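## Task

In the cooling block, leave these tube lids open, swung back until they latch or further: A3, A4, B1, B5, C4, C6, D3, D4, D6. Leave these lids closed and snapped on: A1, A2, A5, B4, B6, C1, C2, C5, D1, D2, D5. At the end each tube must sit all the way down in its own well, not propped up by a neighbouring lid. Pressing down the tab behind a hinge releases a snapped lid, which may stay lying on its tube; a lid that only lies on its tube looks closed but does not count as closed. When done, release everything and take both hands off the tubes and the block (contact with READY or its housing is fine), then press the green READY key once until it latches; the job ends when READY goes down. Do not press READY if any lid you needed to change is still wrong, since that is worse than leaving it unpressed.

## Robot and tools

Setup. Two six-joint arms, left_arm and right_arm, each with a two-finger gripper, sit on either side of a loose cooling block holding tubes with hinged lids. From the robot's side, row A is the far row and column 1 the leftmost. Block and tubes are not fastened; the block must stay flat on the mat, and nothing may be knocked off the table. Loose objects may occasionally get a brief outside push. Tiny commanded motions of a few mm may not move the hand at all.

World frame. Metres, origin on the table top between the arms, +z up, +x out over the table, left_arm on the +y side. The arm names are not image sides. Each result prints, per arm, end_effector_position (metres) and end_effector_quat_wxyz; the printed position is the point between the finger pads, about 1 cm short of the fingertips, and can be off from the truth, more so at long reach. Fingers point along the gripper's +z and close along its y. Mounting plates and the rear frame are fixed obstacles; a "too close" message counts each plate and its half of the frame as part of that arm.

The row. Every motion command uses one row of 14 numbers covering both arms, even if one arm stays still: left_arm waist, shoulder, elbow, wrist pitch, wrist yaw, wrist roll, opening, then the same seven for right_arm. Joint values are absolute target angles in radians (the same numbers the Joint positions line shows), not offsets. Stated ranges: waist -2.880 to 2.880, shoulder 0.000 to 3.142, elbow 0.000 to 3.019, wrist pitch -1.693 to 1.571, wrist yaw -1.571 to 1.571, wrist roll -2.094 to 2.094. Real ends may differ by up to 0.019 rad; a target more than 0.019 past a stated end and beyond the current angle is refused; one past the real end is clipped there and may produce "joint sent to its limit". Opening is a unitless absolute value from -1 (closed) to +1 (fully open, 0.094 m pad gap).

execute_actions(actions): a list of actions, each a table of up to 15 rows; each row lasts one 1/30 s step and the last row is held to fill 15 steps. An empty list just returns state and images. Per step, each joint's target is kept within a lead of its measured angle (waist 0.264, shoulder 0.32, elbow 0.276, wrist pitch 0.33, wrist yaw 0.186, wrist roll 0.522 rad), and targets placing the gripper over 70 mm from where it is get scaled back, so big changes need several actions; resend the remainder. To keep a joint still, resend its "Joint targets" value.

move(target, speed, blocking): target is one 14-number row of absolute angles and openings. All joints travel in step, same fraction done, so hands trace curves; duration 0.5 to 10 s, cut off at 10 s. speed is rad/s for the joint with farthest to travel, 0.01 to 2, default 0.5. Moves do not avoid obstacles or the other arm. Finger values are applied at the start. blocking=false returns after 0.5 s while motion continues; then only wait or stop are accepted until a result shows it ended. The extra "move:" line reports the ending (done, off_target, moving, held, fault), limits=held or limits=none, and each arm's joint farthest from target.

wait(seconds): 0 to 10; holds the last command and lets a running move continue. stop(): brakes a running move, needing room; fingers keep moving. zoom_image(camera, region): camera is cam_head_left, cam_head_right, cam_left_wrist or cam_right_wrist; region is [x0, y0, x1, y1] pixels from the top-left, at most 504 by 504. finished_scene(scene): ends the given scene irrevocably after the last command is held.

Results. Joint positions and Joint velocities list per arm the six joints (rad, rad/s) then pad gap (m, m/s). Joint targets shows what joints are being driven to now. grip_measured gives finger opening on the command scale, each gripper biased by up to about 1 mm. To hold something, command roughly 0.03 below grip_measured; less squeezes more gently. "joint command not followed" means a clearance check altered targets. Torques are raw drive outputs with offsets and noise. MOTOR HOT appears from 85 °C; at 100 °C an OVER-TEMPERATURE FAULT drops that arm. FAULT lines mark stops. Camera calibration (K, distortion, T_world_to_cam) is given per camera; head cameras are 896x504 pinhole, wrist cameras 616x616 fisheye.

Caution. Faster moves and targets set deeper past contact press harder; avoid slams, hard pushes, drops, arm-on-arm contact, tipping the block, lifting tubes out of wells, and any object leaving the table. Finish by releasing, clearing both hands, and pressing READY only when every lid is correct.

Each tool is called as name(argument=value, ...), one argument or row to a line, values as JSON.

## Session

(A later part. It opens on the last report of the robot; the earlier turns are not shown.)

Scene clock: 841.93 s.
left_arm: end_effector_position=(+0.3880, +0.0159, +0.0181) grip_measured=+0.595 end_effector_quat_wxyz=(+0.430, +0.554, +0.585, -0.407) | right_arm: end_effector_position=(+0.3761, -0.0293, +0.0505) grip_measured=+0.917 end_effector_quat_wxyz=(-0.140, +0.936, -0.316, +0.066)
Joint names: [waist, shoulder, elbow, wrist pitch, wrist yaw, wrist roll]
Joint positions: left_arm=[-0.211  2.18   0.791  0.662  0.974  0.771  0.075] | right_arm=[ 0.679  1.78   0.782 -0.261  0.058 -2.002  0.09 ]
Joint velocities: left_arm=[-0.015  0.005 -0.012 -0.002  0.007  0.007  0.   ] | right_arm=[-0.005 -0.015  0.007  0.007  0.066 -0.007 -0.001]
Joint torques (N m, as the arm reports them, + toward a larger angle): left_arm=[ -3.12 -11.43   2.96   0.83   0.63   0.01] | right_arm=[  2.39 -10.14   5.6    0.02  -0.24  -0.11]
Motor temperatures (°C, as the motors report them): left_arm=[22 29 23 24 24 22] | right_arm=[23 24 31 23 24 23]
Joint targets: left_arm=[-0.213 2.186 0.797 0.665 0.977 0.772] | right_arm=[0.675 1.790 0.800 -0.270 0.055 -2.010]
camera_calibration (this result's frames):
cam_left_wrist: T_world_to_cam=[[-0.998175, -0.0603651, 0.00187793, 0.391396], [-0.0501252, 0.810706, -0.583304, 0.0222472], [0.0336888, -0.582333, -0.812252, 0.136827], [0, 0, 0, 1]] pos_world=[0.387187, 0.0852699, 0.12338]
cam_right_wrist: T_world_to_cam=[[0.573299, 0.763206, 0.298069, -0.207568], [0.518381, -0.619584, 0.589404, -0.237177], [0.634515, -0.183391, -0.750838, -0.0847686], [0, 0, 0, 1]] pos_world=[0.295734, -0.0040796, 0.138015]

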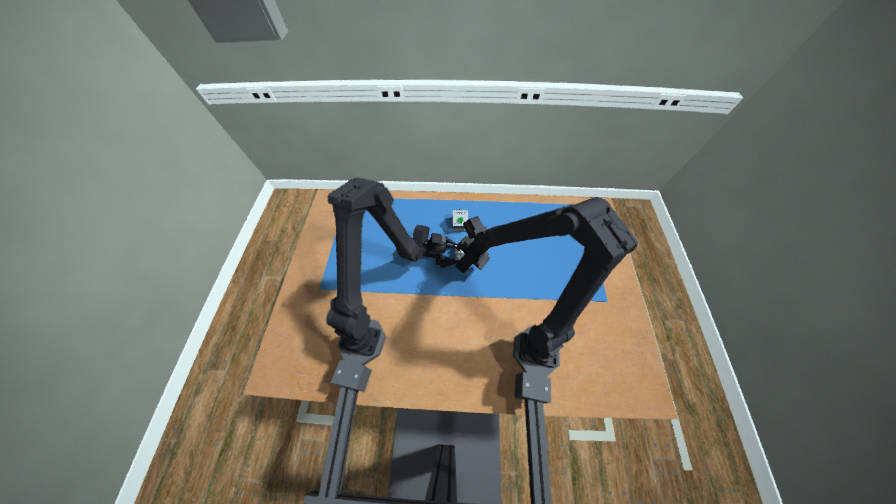

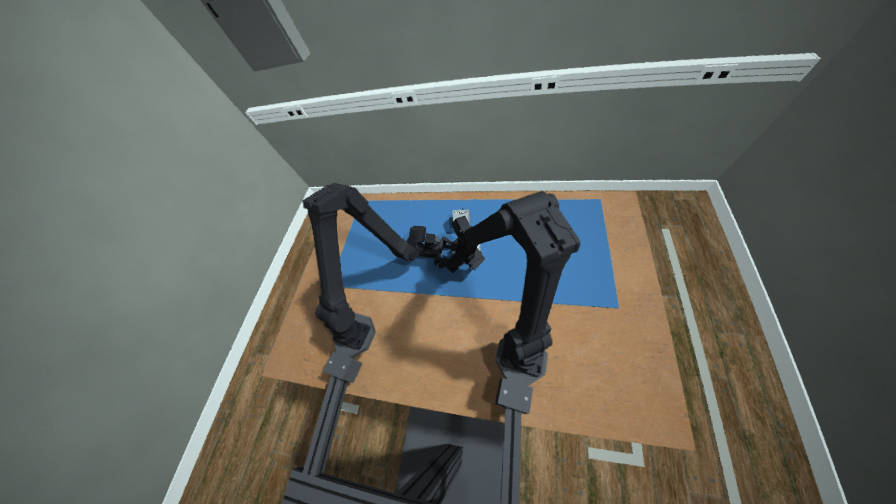

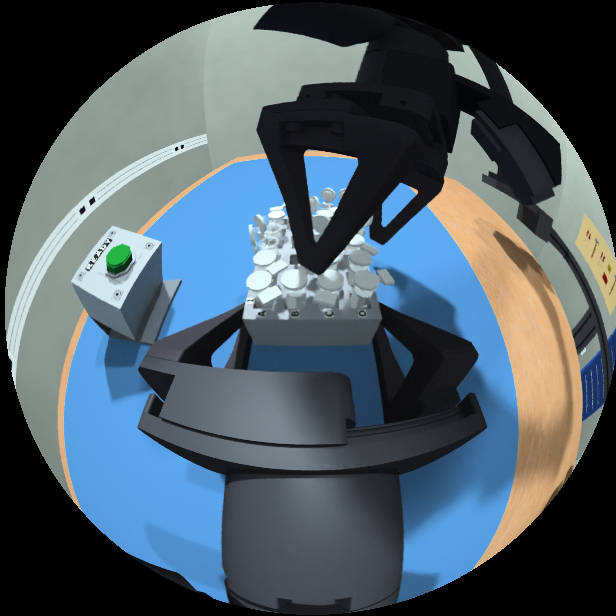

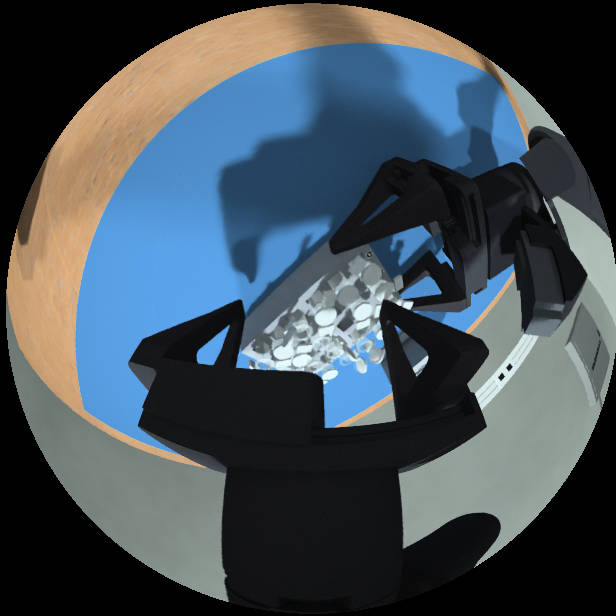

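execute_actions(
  actions=[
    [[-0.213,2.186,0.797,0.665,0.977,0.772,0.58,0.675,1.79,0.79,-0.27,0.055,-1.97,0.88],[-0.213,2.186,0.797,0.665,0.977,0.772,0.58,0.675,1.79,0.78,-0.27,0.055,-1.95,0.85],[-0.213,2.186,0.797,0.665,0.977,0.772,0.58,0.675,1.79,0.78,-0.27,0.055,-1.935,0.85],[-0.213,2.186,0.797,0.665,0.977,0.772,0.58,0.675,1.79,0.78,-0.27,0.055,-1.935,0.85],[-0.213,2.186,0.797,0.665,0.977,0.772,0.58,0.675,1.79,0.78,-0.27,0.055,-1.935,0.85],[-0.213,2.186,0.797,0.665,0.977,0.772,0.58,0.675,1.79,0.78,-0.27,0.055,-1.935,0.85],[-0.213,2.186,0.797,0.665,0.977,0.772,0.58,0.675,1.794,0.78,-0.27,0.055,-1.935,0.85],[-0.213,2.186,0.797,0.665,0.977,0.772,0.58,0.675,1.798,0.78,-0.27,0.055,-1.935,0.85],[-0.213,2.186,0.797,0.665,0.977,0.772,0.58,0.675,1.802,0.78,-0.27,0.055,-1.935,0.85]],
  ],
)

zoom_image(
  camera="cam_right_wrist",
  region=[340, 270, 420, 350],
)

zoom_image(
  camera="cam_left_wrist",
  region=[265, 230, 365, 310],
)

Scene clock: 850.83 s.
left_arm: end_effector_position=(+0.3880, +0.0159, +0.0181) grip_measured=+0.595 end_effector_quat_wxyz=(+0.430, +0.554, +0.585, -0.407) | right_arm: end_effector_position=(+0.3757, -0.0287, +0.0506) grip_measured=+0.852 end_effector_quat_wxyz=(-0.143, +0.927, -0.340, +0.060)
Joint names: [waist, shoulder, elbow, wrist pitch, wrist yaw, wrist roll]
Joint positions: left_arm=[-0.211  2.18   0.791  0.662  0.974  0.771  0.075] | right_arm=[ 0.679  1.78   0.782 -0.261  0.053 -1.949  0.087]
Joint velocities: left_arm=[-0.005 -0.015  0.007 -0.007  0.022 -0.022 -0.   ] | right_arm=[ 0.005 -0.015  0.012 -0.017  0.037 -0.051 -0.001]
Joint torques (N m, as the arm reports them, + toward a larger angle): left_arm=[ -3.05 -11.41   2.94   0.78   0.62   0.03] | right_arm=[  2.75 -11.15   4.35   0.3   -0.04   0.07]
Motor temperatures (°C, as the motors report them): left_arm=[22 29 23 24 24 22] | right_arm=[23 25 31 23 24 23]
Joint targets: left_arm=[-0.213 2.186 0.797 0.665 0.977 0.772] | right_arm=[0.675 1.802 0.780 -0.270 0.055 -1.935]
camera_calibration (this result's frames):
cam_left_wrist: T_world_to_cam=[[-0.998175, -0.0603651, 0.00187793, 0.391396], [-0.0501252, 0.810706, -0.583304, 0.0222472], [0.0336888, -0.582333, -0.812252, 0.136827], [0, 0, 0, 1]] pos_world=[0.387187, 0.0852699, 0.12338]
cam_right_wrist: T_world_to_cam=[[0.613578, 0.730034, 0.300952, -0.2241], [0.495331, -0.652658, 0.57331, -0.228123], [0.614955, -0.2027, -0.762065, -0.077017], [0, 0, 0, 1]] pos_world=[0.297861, -0.000896997, 0.139537]

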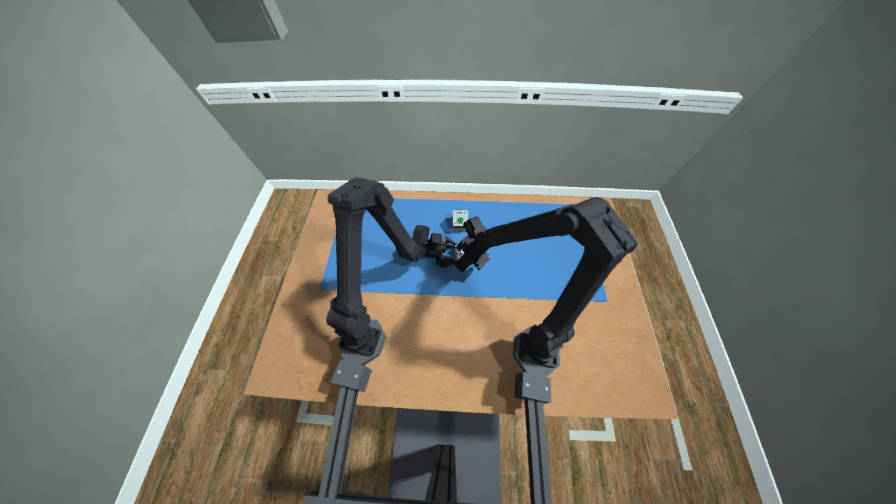

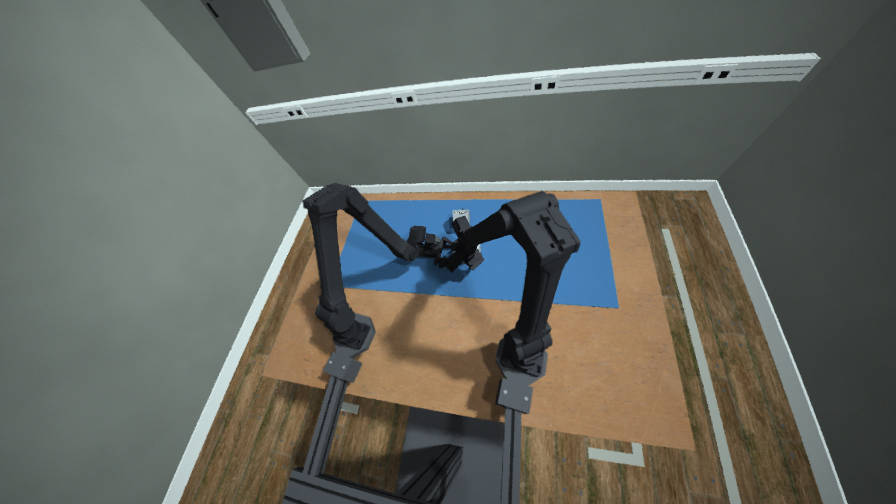

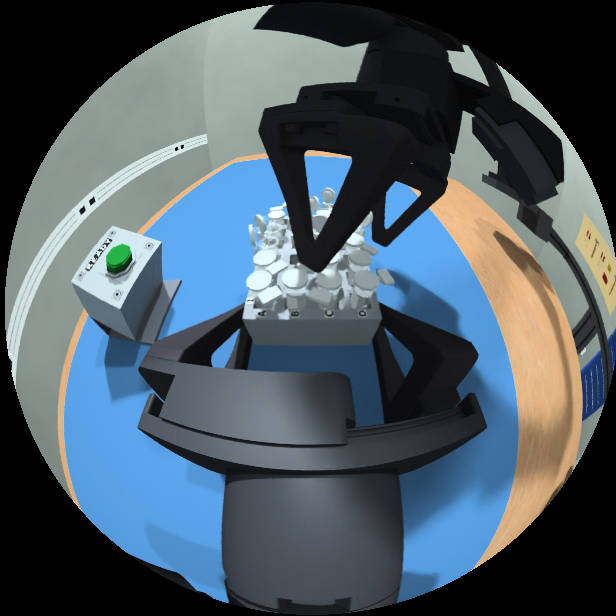

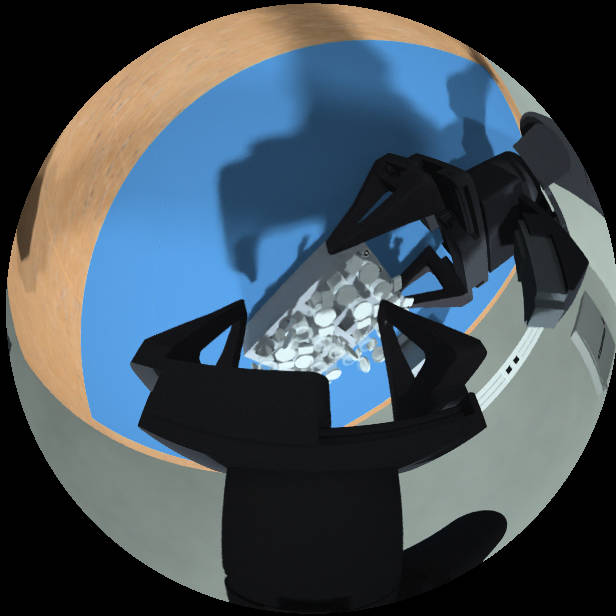

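Region (340, 270, 420, 350) of cam_right_wrist's 616x616 image, scaled by 6.300, with more detail than that image has.

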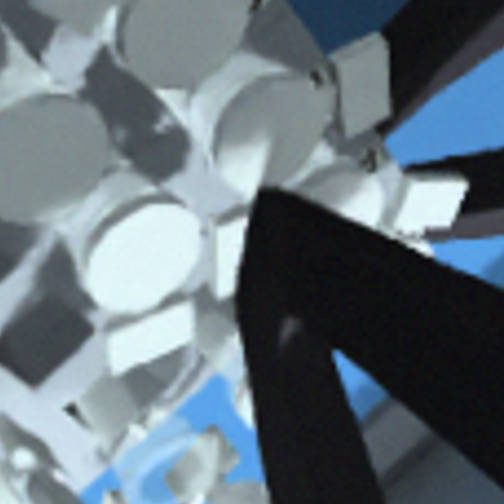

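Region (265, 230, 365, 310) of cam_left_wrist's 616x616 image, scaled by 5.040, with more detail than that image has; it fills the top 403 rows of this view, and the rest is white.

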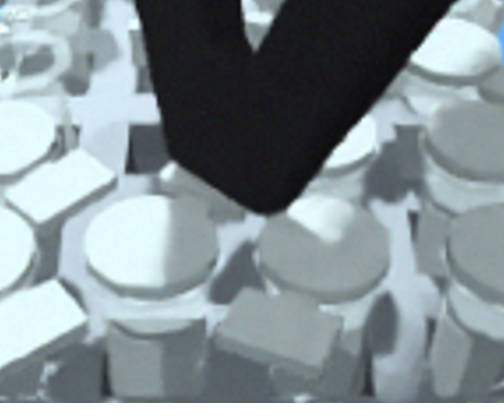

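execute_actions(
  actions=[
    [[-0.213,2.186,0.797,0.665,0.977,0.772,0.58,0.675,1.785,0.78,-0.27,0.055,-1.935,0.85],[-0.213,2.186,0.797,0.665,0.977,0.772,0.58,0.675,1.773,0.78,-0.27,0.055,-1.935,0.85],[-0.213,2.186,0.797,0.665,0.977,0.772,0.58,0.675,1.766,0.78,-0.27,0.055,-1.935,0.85],[-0.213,2.186,0.797,0.665,0.977,0.772,0.58,0.675,1.766,0.78,-0.27,0.055,-1.935,0.85],[-0.213,2.186,0.797,0.665,0.977,0.772,0.58,0.675,1.766,0.78,-0.27,0.055,-1.935,0.85],[-0.213,2.186,0.797,0.665,0.977,0.772,0.58,0.675,1.766,0.78,-0.27,0.055,-1.935,0.85],[-0.213,2.186,0.797,0.665,0.977,0.772,0.58,0.675,1.766,0.78,-0.27,0.063,-1.91,0.82],[-0.213,2.186,0.797,0.665,0.977,0.772,0.58,0.675,1.766,0.78,-0.27,0.063,-1.885,0.78]],
    [[-0.213,2.186,0.797,0.665,0.977,0.772,0.58,0.675,1.776,0.78,-0.27,0.063,-1.885,0.78],[-0.213,2.186,0.797,0.665,0.977,0.772,0.58,0.675,1.783,0.78,-0.27,0.063,-1.885,0.78],[-0.213,2.186,0.797,0.665,0.977,0.772,0.58,0.675,1.787,0.78,-0.27,0.063,-1.885,0.78],[-0.213,2.186,0.797,0.665,0.977,0.772,0.58,0.675,1.791,0.78,-0.27,0.063,-1.885,0.78],[-0.213,2.186,0.797,0.665,0.977,0.772,0.58,0.675,1.795,0.78,-0.27,0.063,-1.885,0.78]],
  ],
)

zoom_image(
  camera="cam_right_wrist",
  region=[340, 270, 420, 350],
)

zoom_image(
  camera="cam_left_wrist",
  region=[265, 230, 365, 310],
)

Scene clock: 860.90 s.
left_arm: end_effector_position=(+0.3880, +0.0159, +0.0181) grip_measured=+0.595 end_effector_quat_wxyz=(+0.430, +0.554, +0.585, -0.407) | right_arm: end_effector_position=(+0.3766, -0.0295, +0.0513) grip_measured=+0.782 end_effector_quat_wxyz=(-0.143, +0.918, -0.366, +0.059)
Joint names: [waist, shoulder, elbow, wrist pitch, wrist yaw, wrist roll]
Joint positions: left_arm=[-0.211  2.18   0.791  0.662  0.974  0.771  0.075] | right_arm=[ 0.679  1.778  0.782 -0.261  0.06  -1.894  0.084]
Joint velocities: left_arm=[ 0.005 -0.005 -0.017 -0.012 -0.007  0.007 -0.   ] | right_arm=[-0.024 -0.024  0.002 -0.007  0.022  0.007  0.   ]
Joint torques (N m, as the arm reports them, + toward a larger angle): left_arm=[ -3.18 -11.61   2.9    0.84   0.62  -0.01] | right_arm=[  2.9  -11.38   4.25   0.22   0.01   0.13]
Motor temperatures (°C, as the motors report them): left_arm=[22 29 23 24 24 22] | right_arm=[23 24 30 23 24 23]
Joint targets: left_arm=[-0.213 2.186 0.797 0.665 0.977 0.772] | right_arm=[0.675 1.795 0.780 -0.270 0.063 -1.885]
camera_calibration (this result's frames):
cam_left_wrist: T_world_to_cam=[[-0.998175, -0.0603651, 0.00187793, 0.391396], [-0.0501252, 0.810706, -0.583304, 0.0222472], [0.0336888, -0.582333, -0.812252, 0.136827], [0, 0, 0, 1]] pos_world=[0.387187, 0.0852699, 0.12338]
cam_right_wrist: T_world_to_cam=[[0.65495, 0.693109, 0.301065, -0.240915], [0.463159, -0.682994, 0.564803, -0.217903], [0.597096, -0.230477, -0.768347, -0.0710142], [0, 0, 0, 1]] pos_world=[0.301114, 0.00178722, 0.14104]

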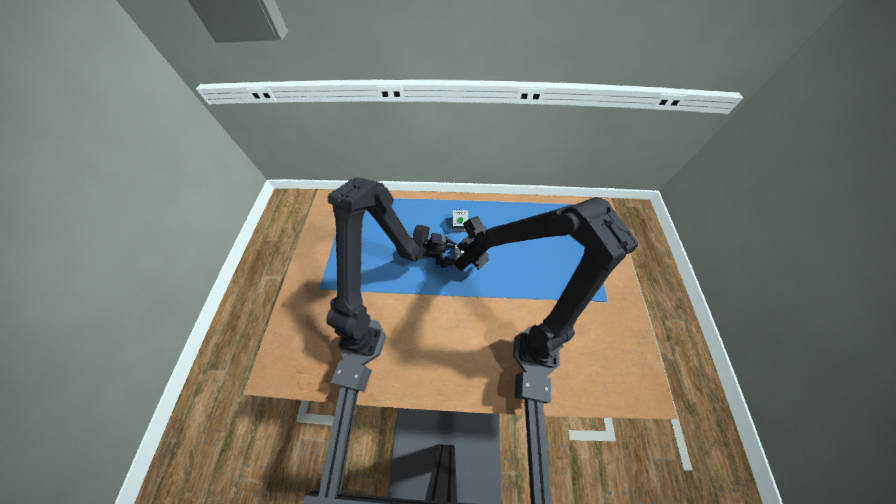

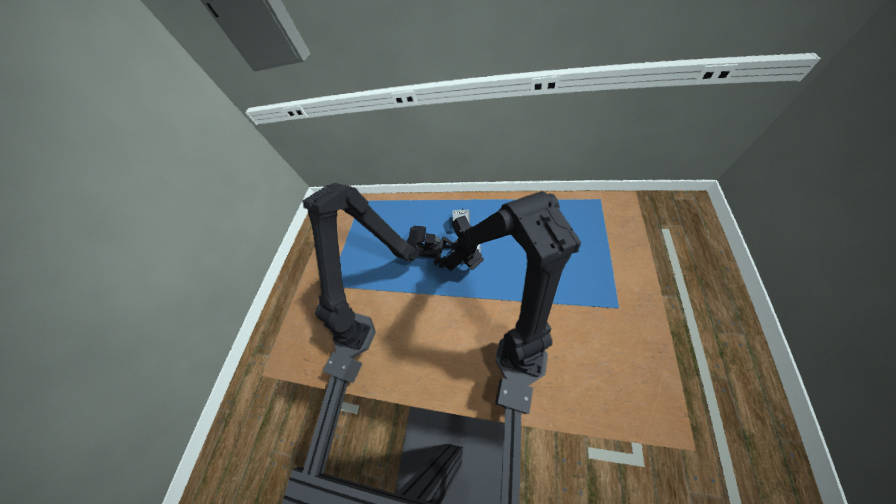

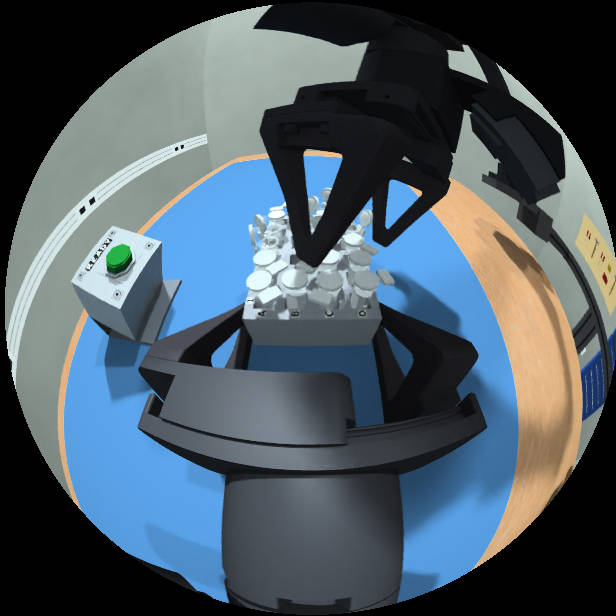

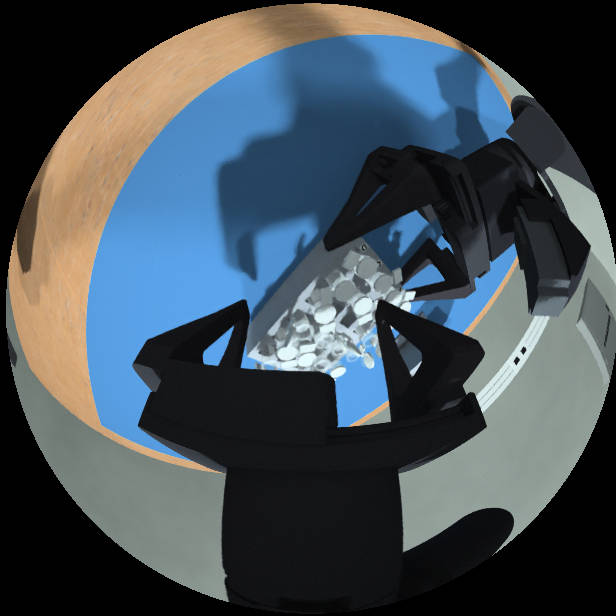

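Region (340, 270, 420, 350) of cam_right_wrist's 616x616 image, scaled by 6.300, with more detail than that image has.

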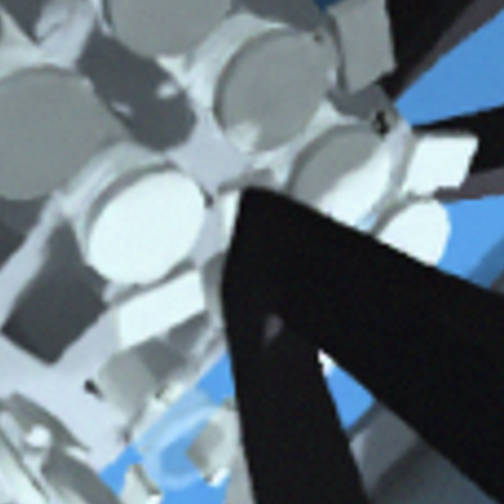

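Region (265, 230, 365, 310) of cam_left_wrist's 616x616 image, scaled by 5.040, with more detail than that image has; it fills the top 403 rows of this view, and the rest is white.

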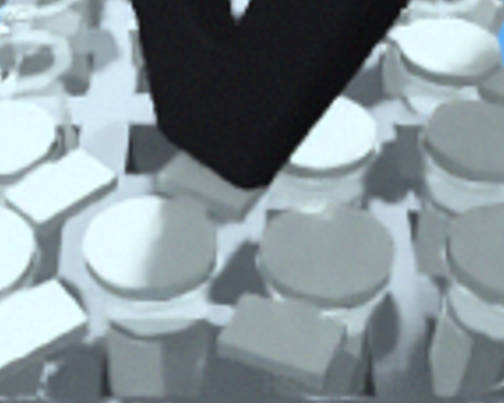

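execute_actions(
  actions=[
    [[-0.213,2.186,0.797,0.665,0.977,0.772,0.58,0.679,1.795,0.775,-0.275,0.06,-1.894,0.805],[-0.213,2.186,0.797,0.665,0.977,0.772,0.58,0.679,1.805,0.775,-0.275,0.06,-1.894,0.805],[-0.213,2.186,0.797,0.665,0.977,0.772,0.58,0.679,1.815,0.775,-0.275,0.06,-1.894,0.805],[-0.213,2.186,0.797,0.665,0.977,0.772,0.58,0.679,1.825,0.775,-0.275,0.06,-1.894,0.805],[-0.213,2.186,0.797,0.665,0.977,0.772,0.58,0.679,1.835,0.775,-0.275,0.06,-1.894,0.805],[-0.213,2.186,0.797,0.665,0.977,0.772,0.58,0.679,1.845,0.775,-0.275,0.06,-1.894,0.81],[-0.213,2.186,0.797,0.665,0.977,0.772,0.58,0.679,1.855,0.775,-0.275,0.06,-1.894,0.81],[-0.213,2.186,0.797,0.665,0.977,0.772,0.58,0.679,1.865,0.775,-0.275,0.06,-1.894,0.815],[-0.213,2.186,0.797,0.665,0.977,0.772,0.58,0.679,1.875,0.775,-0.275,0.06,-1.894,0.82],[-0.213,2.186,0.797,0.665,0.977,0.772,0.58,0.679,1.885,0.775,-0.275,0.06,-1.894,0.82],[-0.213,2.186,0.797,0.665,0.977,0.772,0.58,0.679,1.885,0.775,-0.275,0.06,-1.894,0.82],[-0.213,2.186,0.797,0.665,0.977,0.772,0.58,0.679,1.885,0.775,-0.275,0.06,-1.894,0.82],[-0.213,2.186,0.797,0.665,0.977,0.772,0.58,0.679,1.84,0.775,-0.275,0.06,-1.894,0.82],[-0.213,2.186,0.797,0.665,0.977,0.772,0.58,0.679,1.80,0.775,-0.275,0.06,-1.894,0.82]],
    [[-0.213,2.186,0.797,0.665,0.977,0.772,0.58,0.679,1.80,0.775,-0.275,0.06,-1.894,0.82]],
  ],
)

zoom_image(
  camera="cam_left_wrist",
  region=[265, 230, 365, 310],
)

zoom_image(
  camera="cam_right_wrist",
  region=[340, 270, 420, 350],
)

Scene clock: 872.73 s.
left_arm: end_effector_position=(+0.3880, +0.0159, +0.0181) grip_measured=+0.595 end_effector_quat_wxyz=(+0.430, +0.553, +0.585, -0.407) | right_arm: end_effector_position=(+0.3742, -0.0305, +0.0404) grip_measured=+0.819 end_effector_quat_wxyz=(-0.134, +0.919, -0.368, +0.055)
Joint names: [waist, shoulder, elbow, wrist pitch, wrist yaw, wrist roll]
Joint positions: left_arm=[-0.211  2.18   0.791  0.662  0.974  0.771  0.075] | right_arm=[ 0.678  1.807  0.787 -0.257  0.065 -1.891  0.085]
Joint velocities: left_arm=[-0.005 -0.005 -0.002  0.017  0.022 -0.022 -0.   ] | right_arm=[-0.005 -0.015 -0.007 -0.002 -0.037 -0.007  0.001]
Joint torques (N m, as the arm reports them, + toward a larger angle): left_arm=[ -3.14 -11.45   2.95   0.87   0.64   0.02] | right_arm=[  2.4  -12.92   3.35  -0.14  -0.33  -0.11]
Motor temperatures (°C, as the motors report them): left_arm=[22 29 23 24 24 22] | right_arm=[23 24 30 23 24 23]
Joint targets: left_arm=[-0.213 2.186 0.797 0.665 0.977 0.772] | right_arm=[0.679 1.800 0.775 -0.275 0.060 -1.894]
camera_calibration (this result's frames):
cam_left_wrist: T_world_to_cam=[[-0.998167, -0.0604784, 0.00224211, 0.391389], [-0.0504294, 0.810688, -0.583302, 0.0223655], [0.0334595, -0.582346, -0.812252, 0.136916], [0, 0, 0, 1]] pos_world=[0.387218, 0.0852719, 0.123379]
cam_right_wrist: T_world_to_cam=[[0.6614, 0.69567, 0.280343, -0.236894], [0.470865, -0.676065, 0.566765, -0.214034], [0.583812, -0.242854, -0.774716, -0.0732933], [0, 0, 0, 1]] pos_world=[0.300253, 0.00229954, 0.130937]

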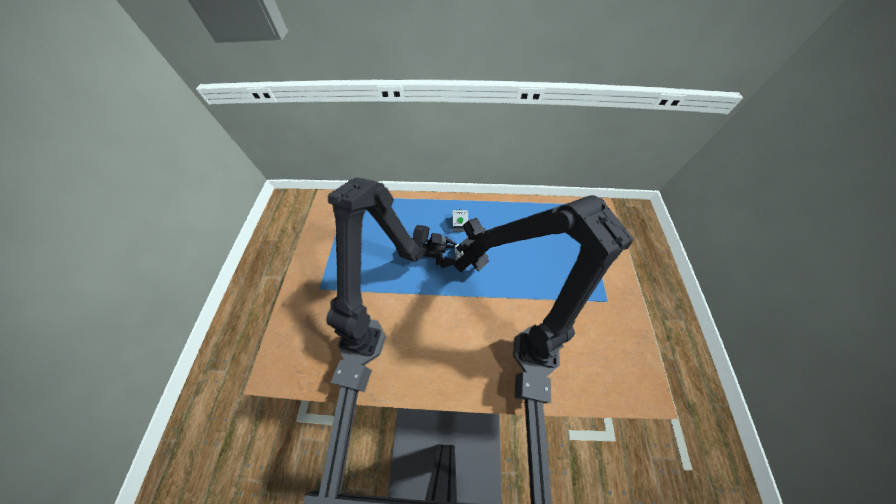

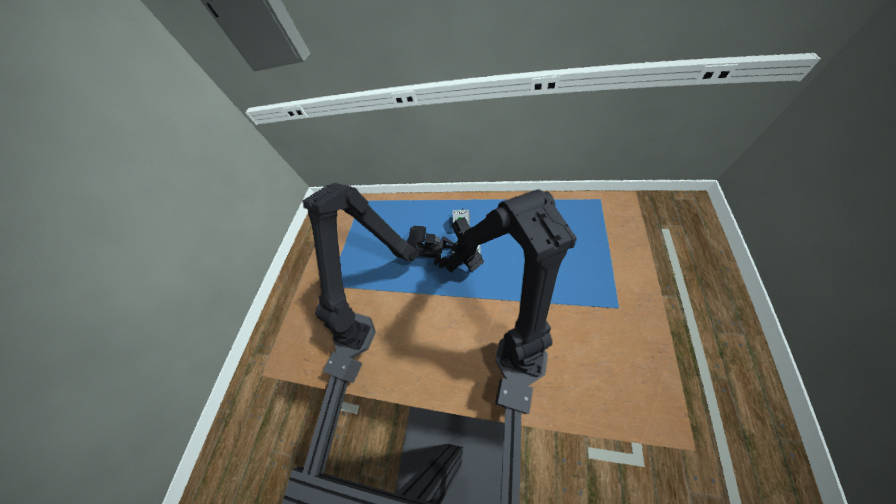

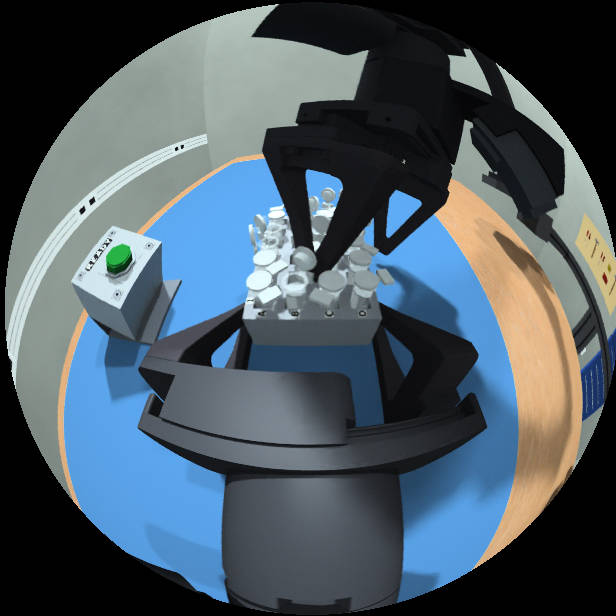

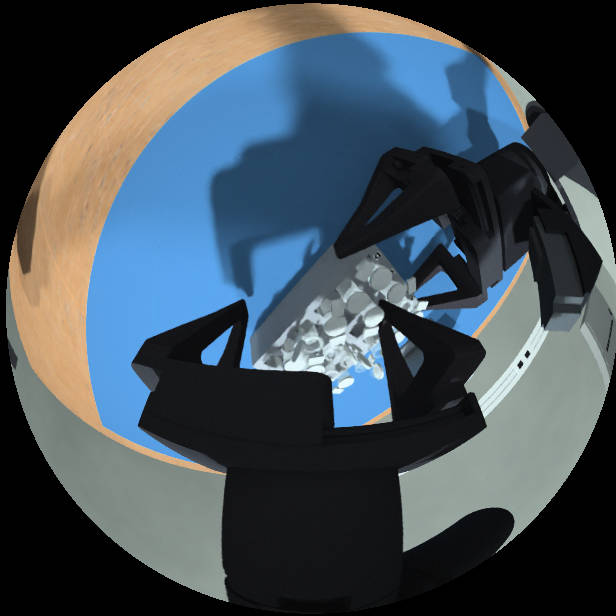

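Region (265, 230, 365, 310) of cam_left_wrist's 616x616 image, scaled by 5.040, with more detail than that image has; it fills the top 403 rows of this view, and the rest is white.

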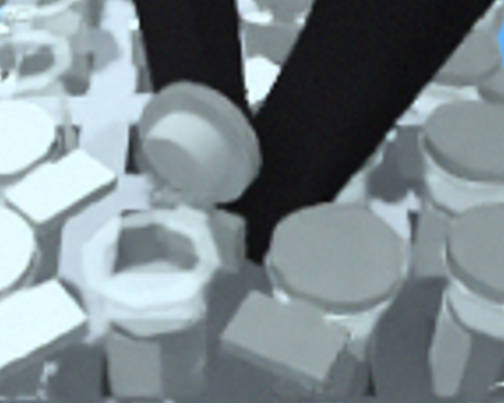

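Region (340, 270, 420, 350) of cam_right_wrist's 616x616 image, scaled by 6.300, with more detail than that image has.

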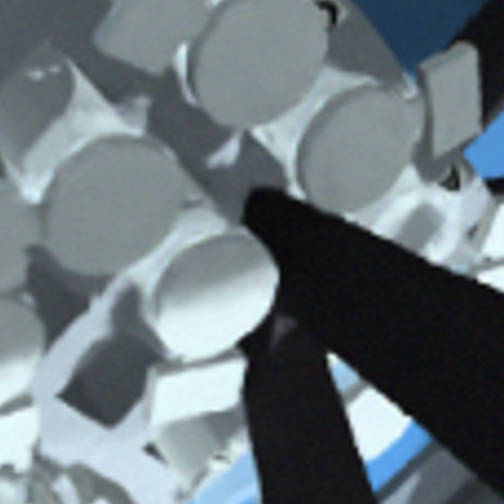

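execute_actions(
  actions=[
    [[-0.213,2.186,0.797,0.665,0.977,0.772,0.58,0.679,1.796,0.79,-0.257,0.063,-1.891,0.82],[-0.213,2.186,0.797,0.665,0.977,0.772,0.58,0.679,1.792,0.79,-0.257,0.063,-1.891,0.82],[-0.213,2.186,0.797,0.665,0.977,0.772,0.58,0.679,1.788,0.785,-0.257,0.063,-1.891,0.82],[-0.213,2.186,0.797,0.665,0.977,0.772,0.58,0.679,1.784,0.781,-0.257,0.063,-1.891,0.82],[-0.213,2.186,0.797,0.665,0.977,0.772,0.58,0.679,1.780,0.778,-0.257,0.063,-1.891,0.82],[-0.213,2.186,0.797,0.665,0.977,0.772,0.58,0.679,1.776,0.775,-0.257,0.063,-1.891,0.81],[-0.213,2.186,0.797,0.665,0.977,0.772,0.58,0.679,1.772,0.772,-0.257,0.063,-1.891,0.80],[-0.213,2.186,0.797,0.665,0.977,0.772,0.58,0.679,1.767,0.769,-0.257,0.063,-1.891,0.79],[-0.213,2.186,0.797,0.665,0.977,0.772,0.58,0.679,1.762,0.766,-0.257,0.063,-1.891,0.78],[-0.213,2.186,0.797,0.665,0.977,0.772,0.58,0.679,1.757,0.763,-0.257,0.063,-1.891,0.77],[-0.213,2.186,0.797,0.665,0.977,0.772,0.58,0.679,1.752,0.76,-0.257,0.063,-1.891,0.76],[-0.213,2.186,0.797,0.665,0.977,0.772,0.58,0.679,1.747,0.757,-0.257,0.063,-1.891,0.76],[-0.213,2.186,0.797,0.665,0.977,0.772,0.58,0.679,1.742,0.754,-0.257,0.063,-1.891,0.76],[-0.213,2.186,0.797,0.665,0.977,0.772,0.58,0.679,1.737,0.751,-0.257,0.063,-1.891,0.76],[-0.213,2.186,0.797,0.665,0.977,0.772,0.58,0.679,1.732,0.748,-0.257,0.063,-1.891,0.76]],
    [[-0.213,2.186,0.797,0.665,0.977,0.772,0.58,0.679,1.726,0.746,-0.257,0.063,-1.891,0.76],[-0.213,2.186,0.797,0.665,0.977,0.772,0.58,0.679,1.720,0.744,-0.257,0.063,-1.891,0.76],[-0.213,2.186,0.797,0.665,0.977,0.772,0.58,0.679,1.714,0.742,-0.257,0.063,-1.891,0.76],[-0.213,2.186,0.797,0.665,0.977,0.772,0.58,0.679,1.708,0.74,-0.257,0.063,-1.891,0.76],[-0.213,2.186,0.797,0.665,0.977,0.772,0.58,0.679,1.702,0.74,-0.257,0.063,-1.891,0.76]],
  ],
)

zoom_image(
  camera="cam_left_wrist",
  region=[240, 200, 400, 320],
)

zoom_image(
  camera="cam_right_wrist",
  region=[280, 230, 420, 370],
)

Scene clock: 893.13 s.
left_arm: end_effector_position=(+0.3880, +0.0159, +0.0181) grip_measured=+0.595 end_effector_quat_wxyz=(+0.430, +0.553, +0.585, -0.407) | right_arm: end_effector_position=(+0.3748, -0.0356, +0.0714) grip_measured=+0.762 end_effector_quat_wxyz=(-0.157, +0.913, -0.369, +0.074)
Joint names: [waist, shoulder, elbow, wrist pitch, wrist yaw, wrist roll]
Joint positions: left_arm=[-0.211  2.18   0.791  0.662  0.974  0.771  0.075] | right_arm=[ 0.678  1.707  0.747 -0.257  0.065 -1.891  0.083]
Joint velocities: left_arm=[-0.005 -0.024 -0.002 -0.007  0.066 -0.022 -0.001] | right_arm=[-0.005 -0.015  0.002  0.002 -0.007 -0.037  0.   ]
Joint torques (N m, as the arm reports them, + toward a larger angle): left_arm=[ -3.26 -11.38   3.03   0.86   0.62   0.02] | right_arm=[  2.91 -11.78   4.08   0.72  -0.22  -0.04]
Motor temperatures (°C, as the motors report them): left_arm=[22 29 23 24 24 22] | right_arm=[23 25 29 23 24 23]
Joint targets: left_arm=[-0.213 2.186 0.797 0.665 0.977 0.772] | right_arm=[0.679 1.702 0.740 -0.257 0.063 -1.891]
camera_calibration (this result's frames):
cam_left_wrist: T_world_to_cam=[[-0.998167, -0.0604784, 0.00224211, 0.391389], [-0.0504294, 0.810688, -0.583302, 0.0223655], [0.0334595, -0.582346, -0.812252, 0.136916], [0, 0, 0, 1]] pos_world=[0.387218, 0.0852719, 0.123379]
cam_right_wrist: T_world_to_cam=[[0.651581, 0.680425, 0.335357, -0.243188], [0.434781, -0.697246, 0.569924, -0.222774], [0.621617, -0.225545, -0.750148, -0.0661521], [0, 0, 0, 1]] pos_world=[0.296436, -0.00477774, 0.158896]

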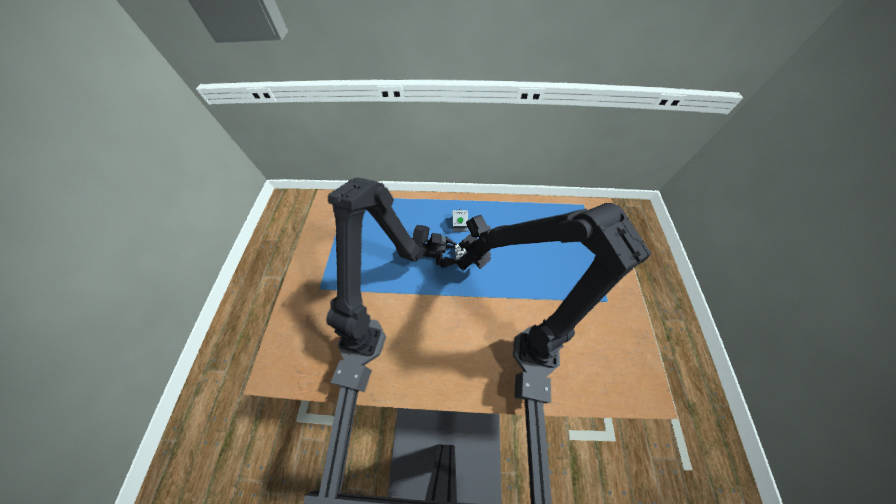

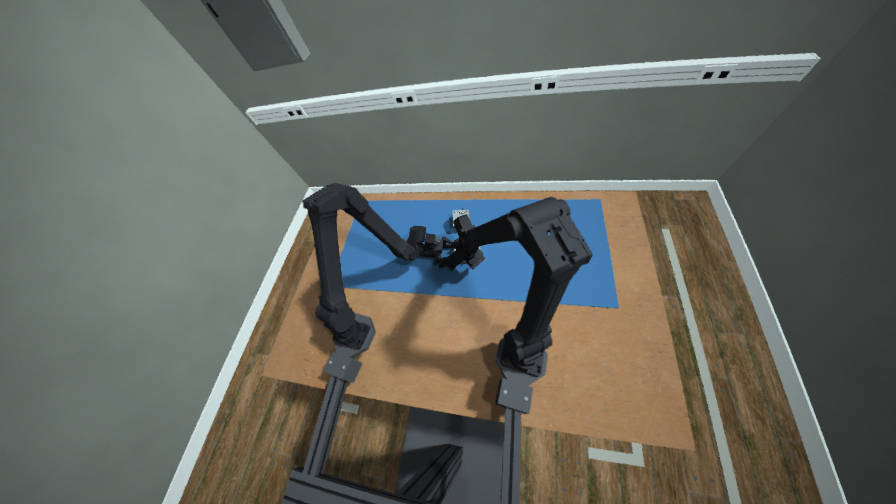

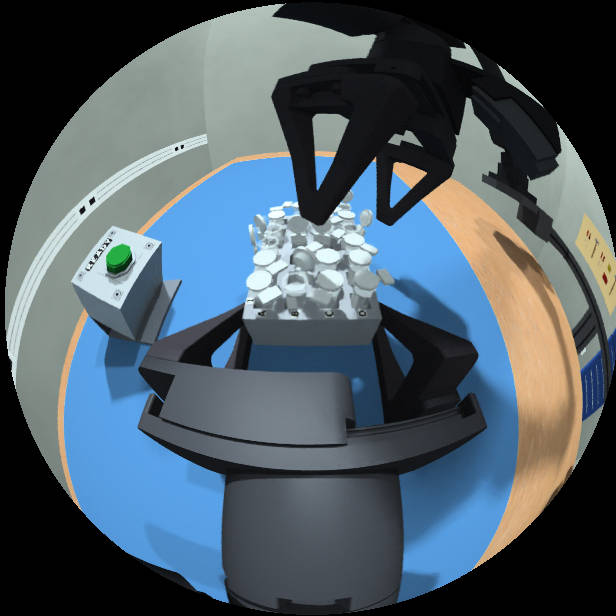

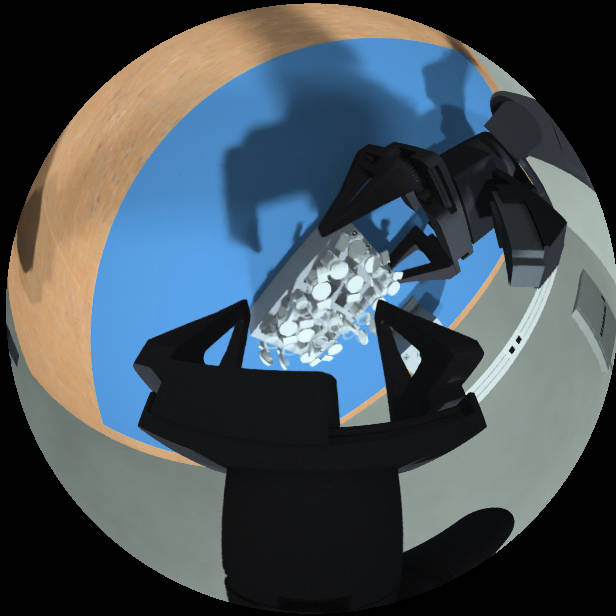

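Region (240, 200, 400, 320) of cam_left_wrist's 616x616 image, scaled by 3.150, with more detail than that image has; it fills the top 378 rows of this view, and the rest is white.

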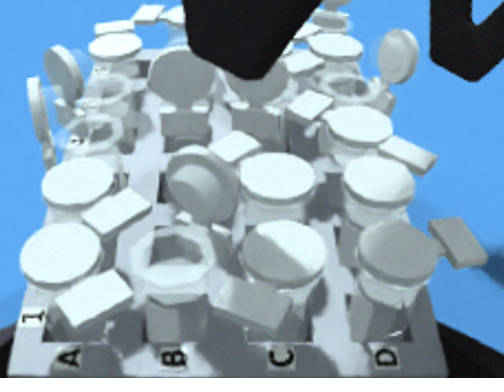

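Region (280, 230, 420, 370) of cam_right_wrist's 616x616 image, scaled by 3.600, with more detail than that image has.

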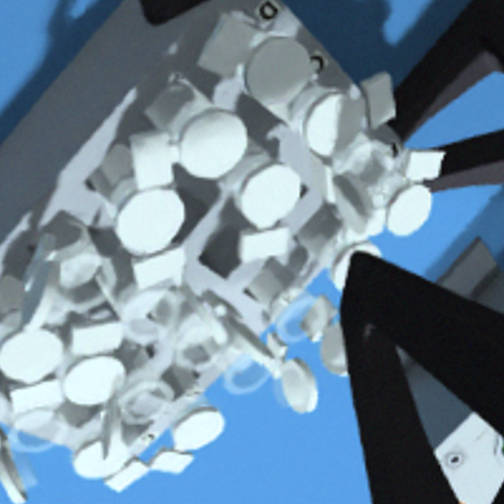

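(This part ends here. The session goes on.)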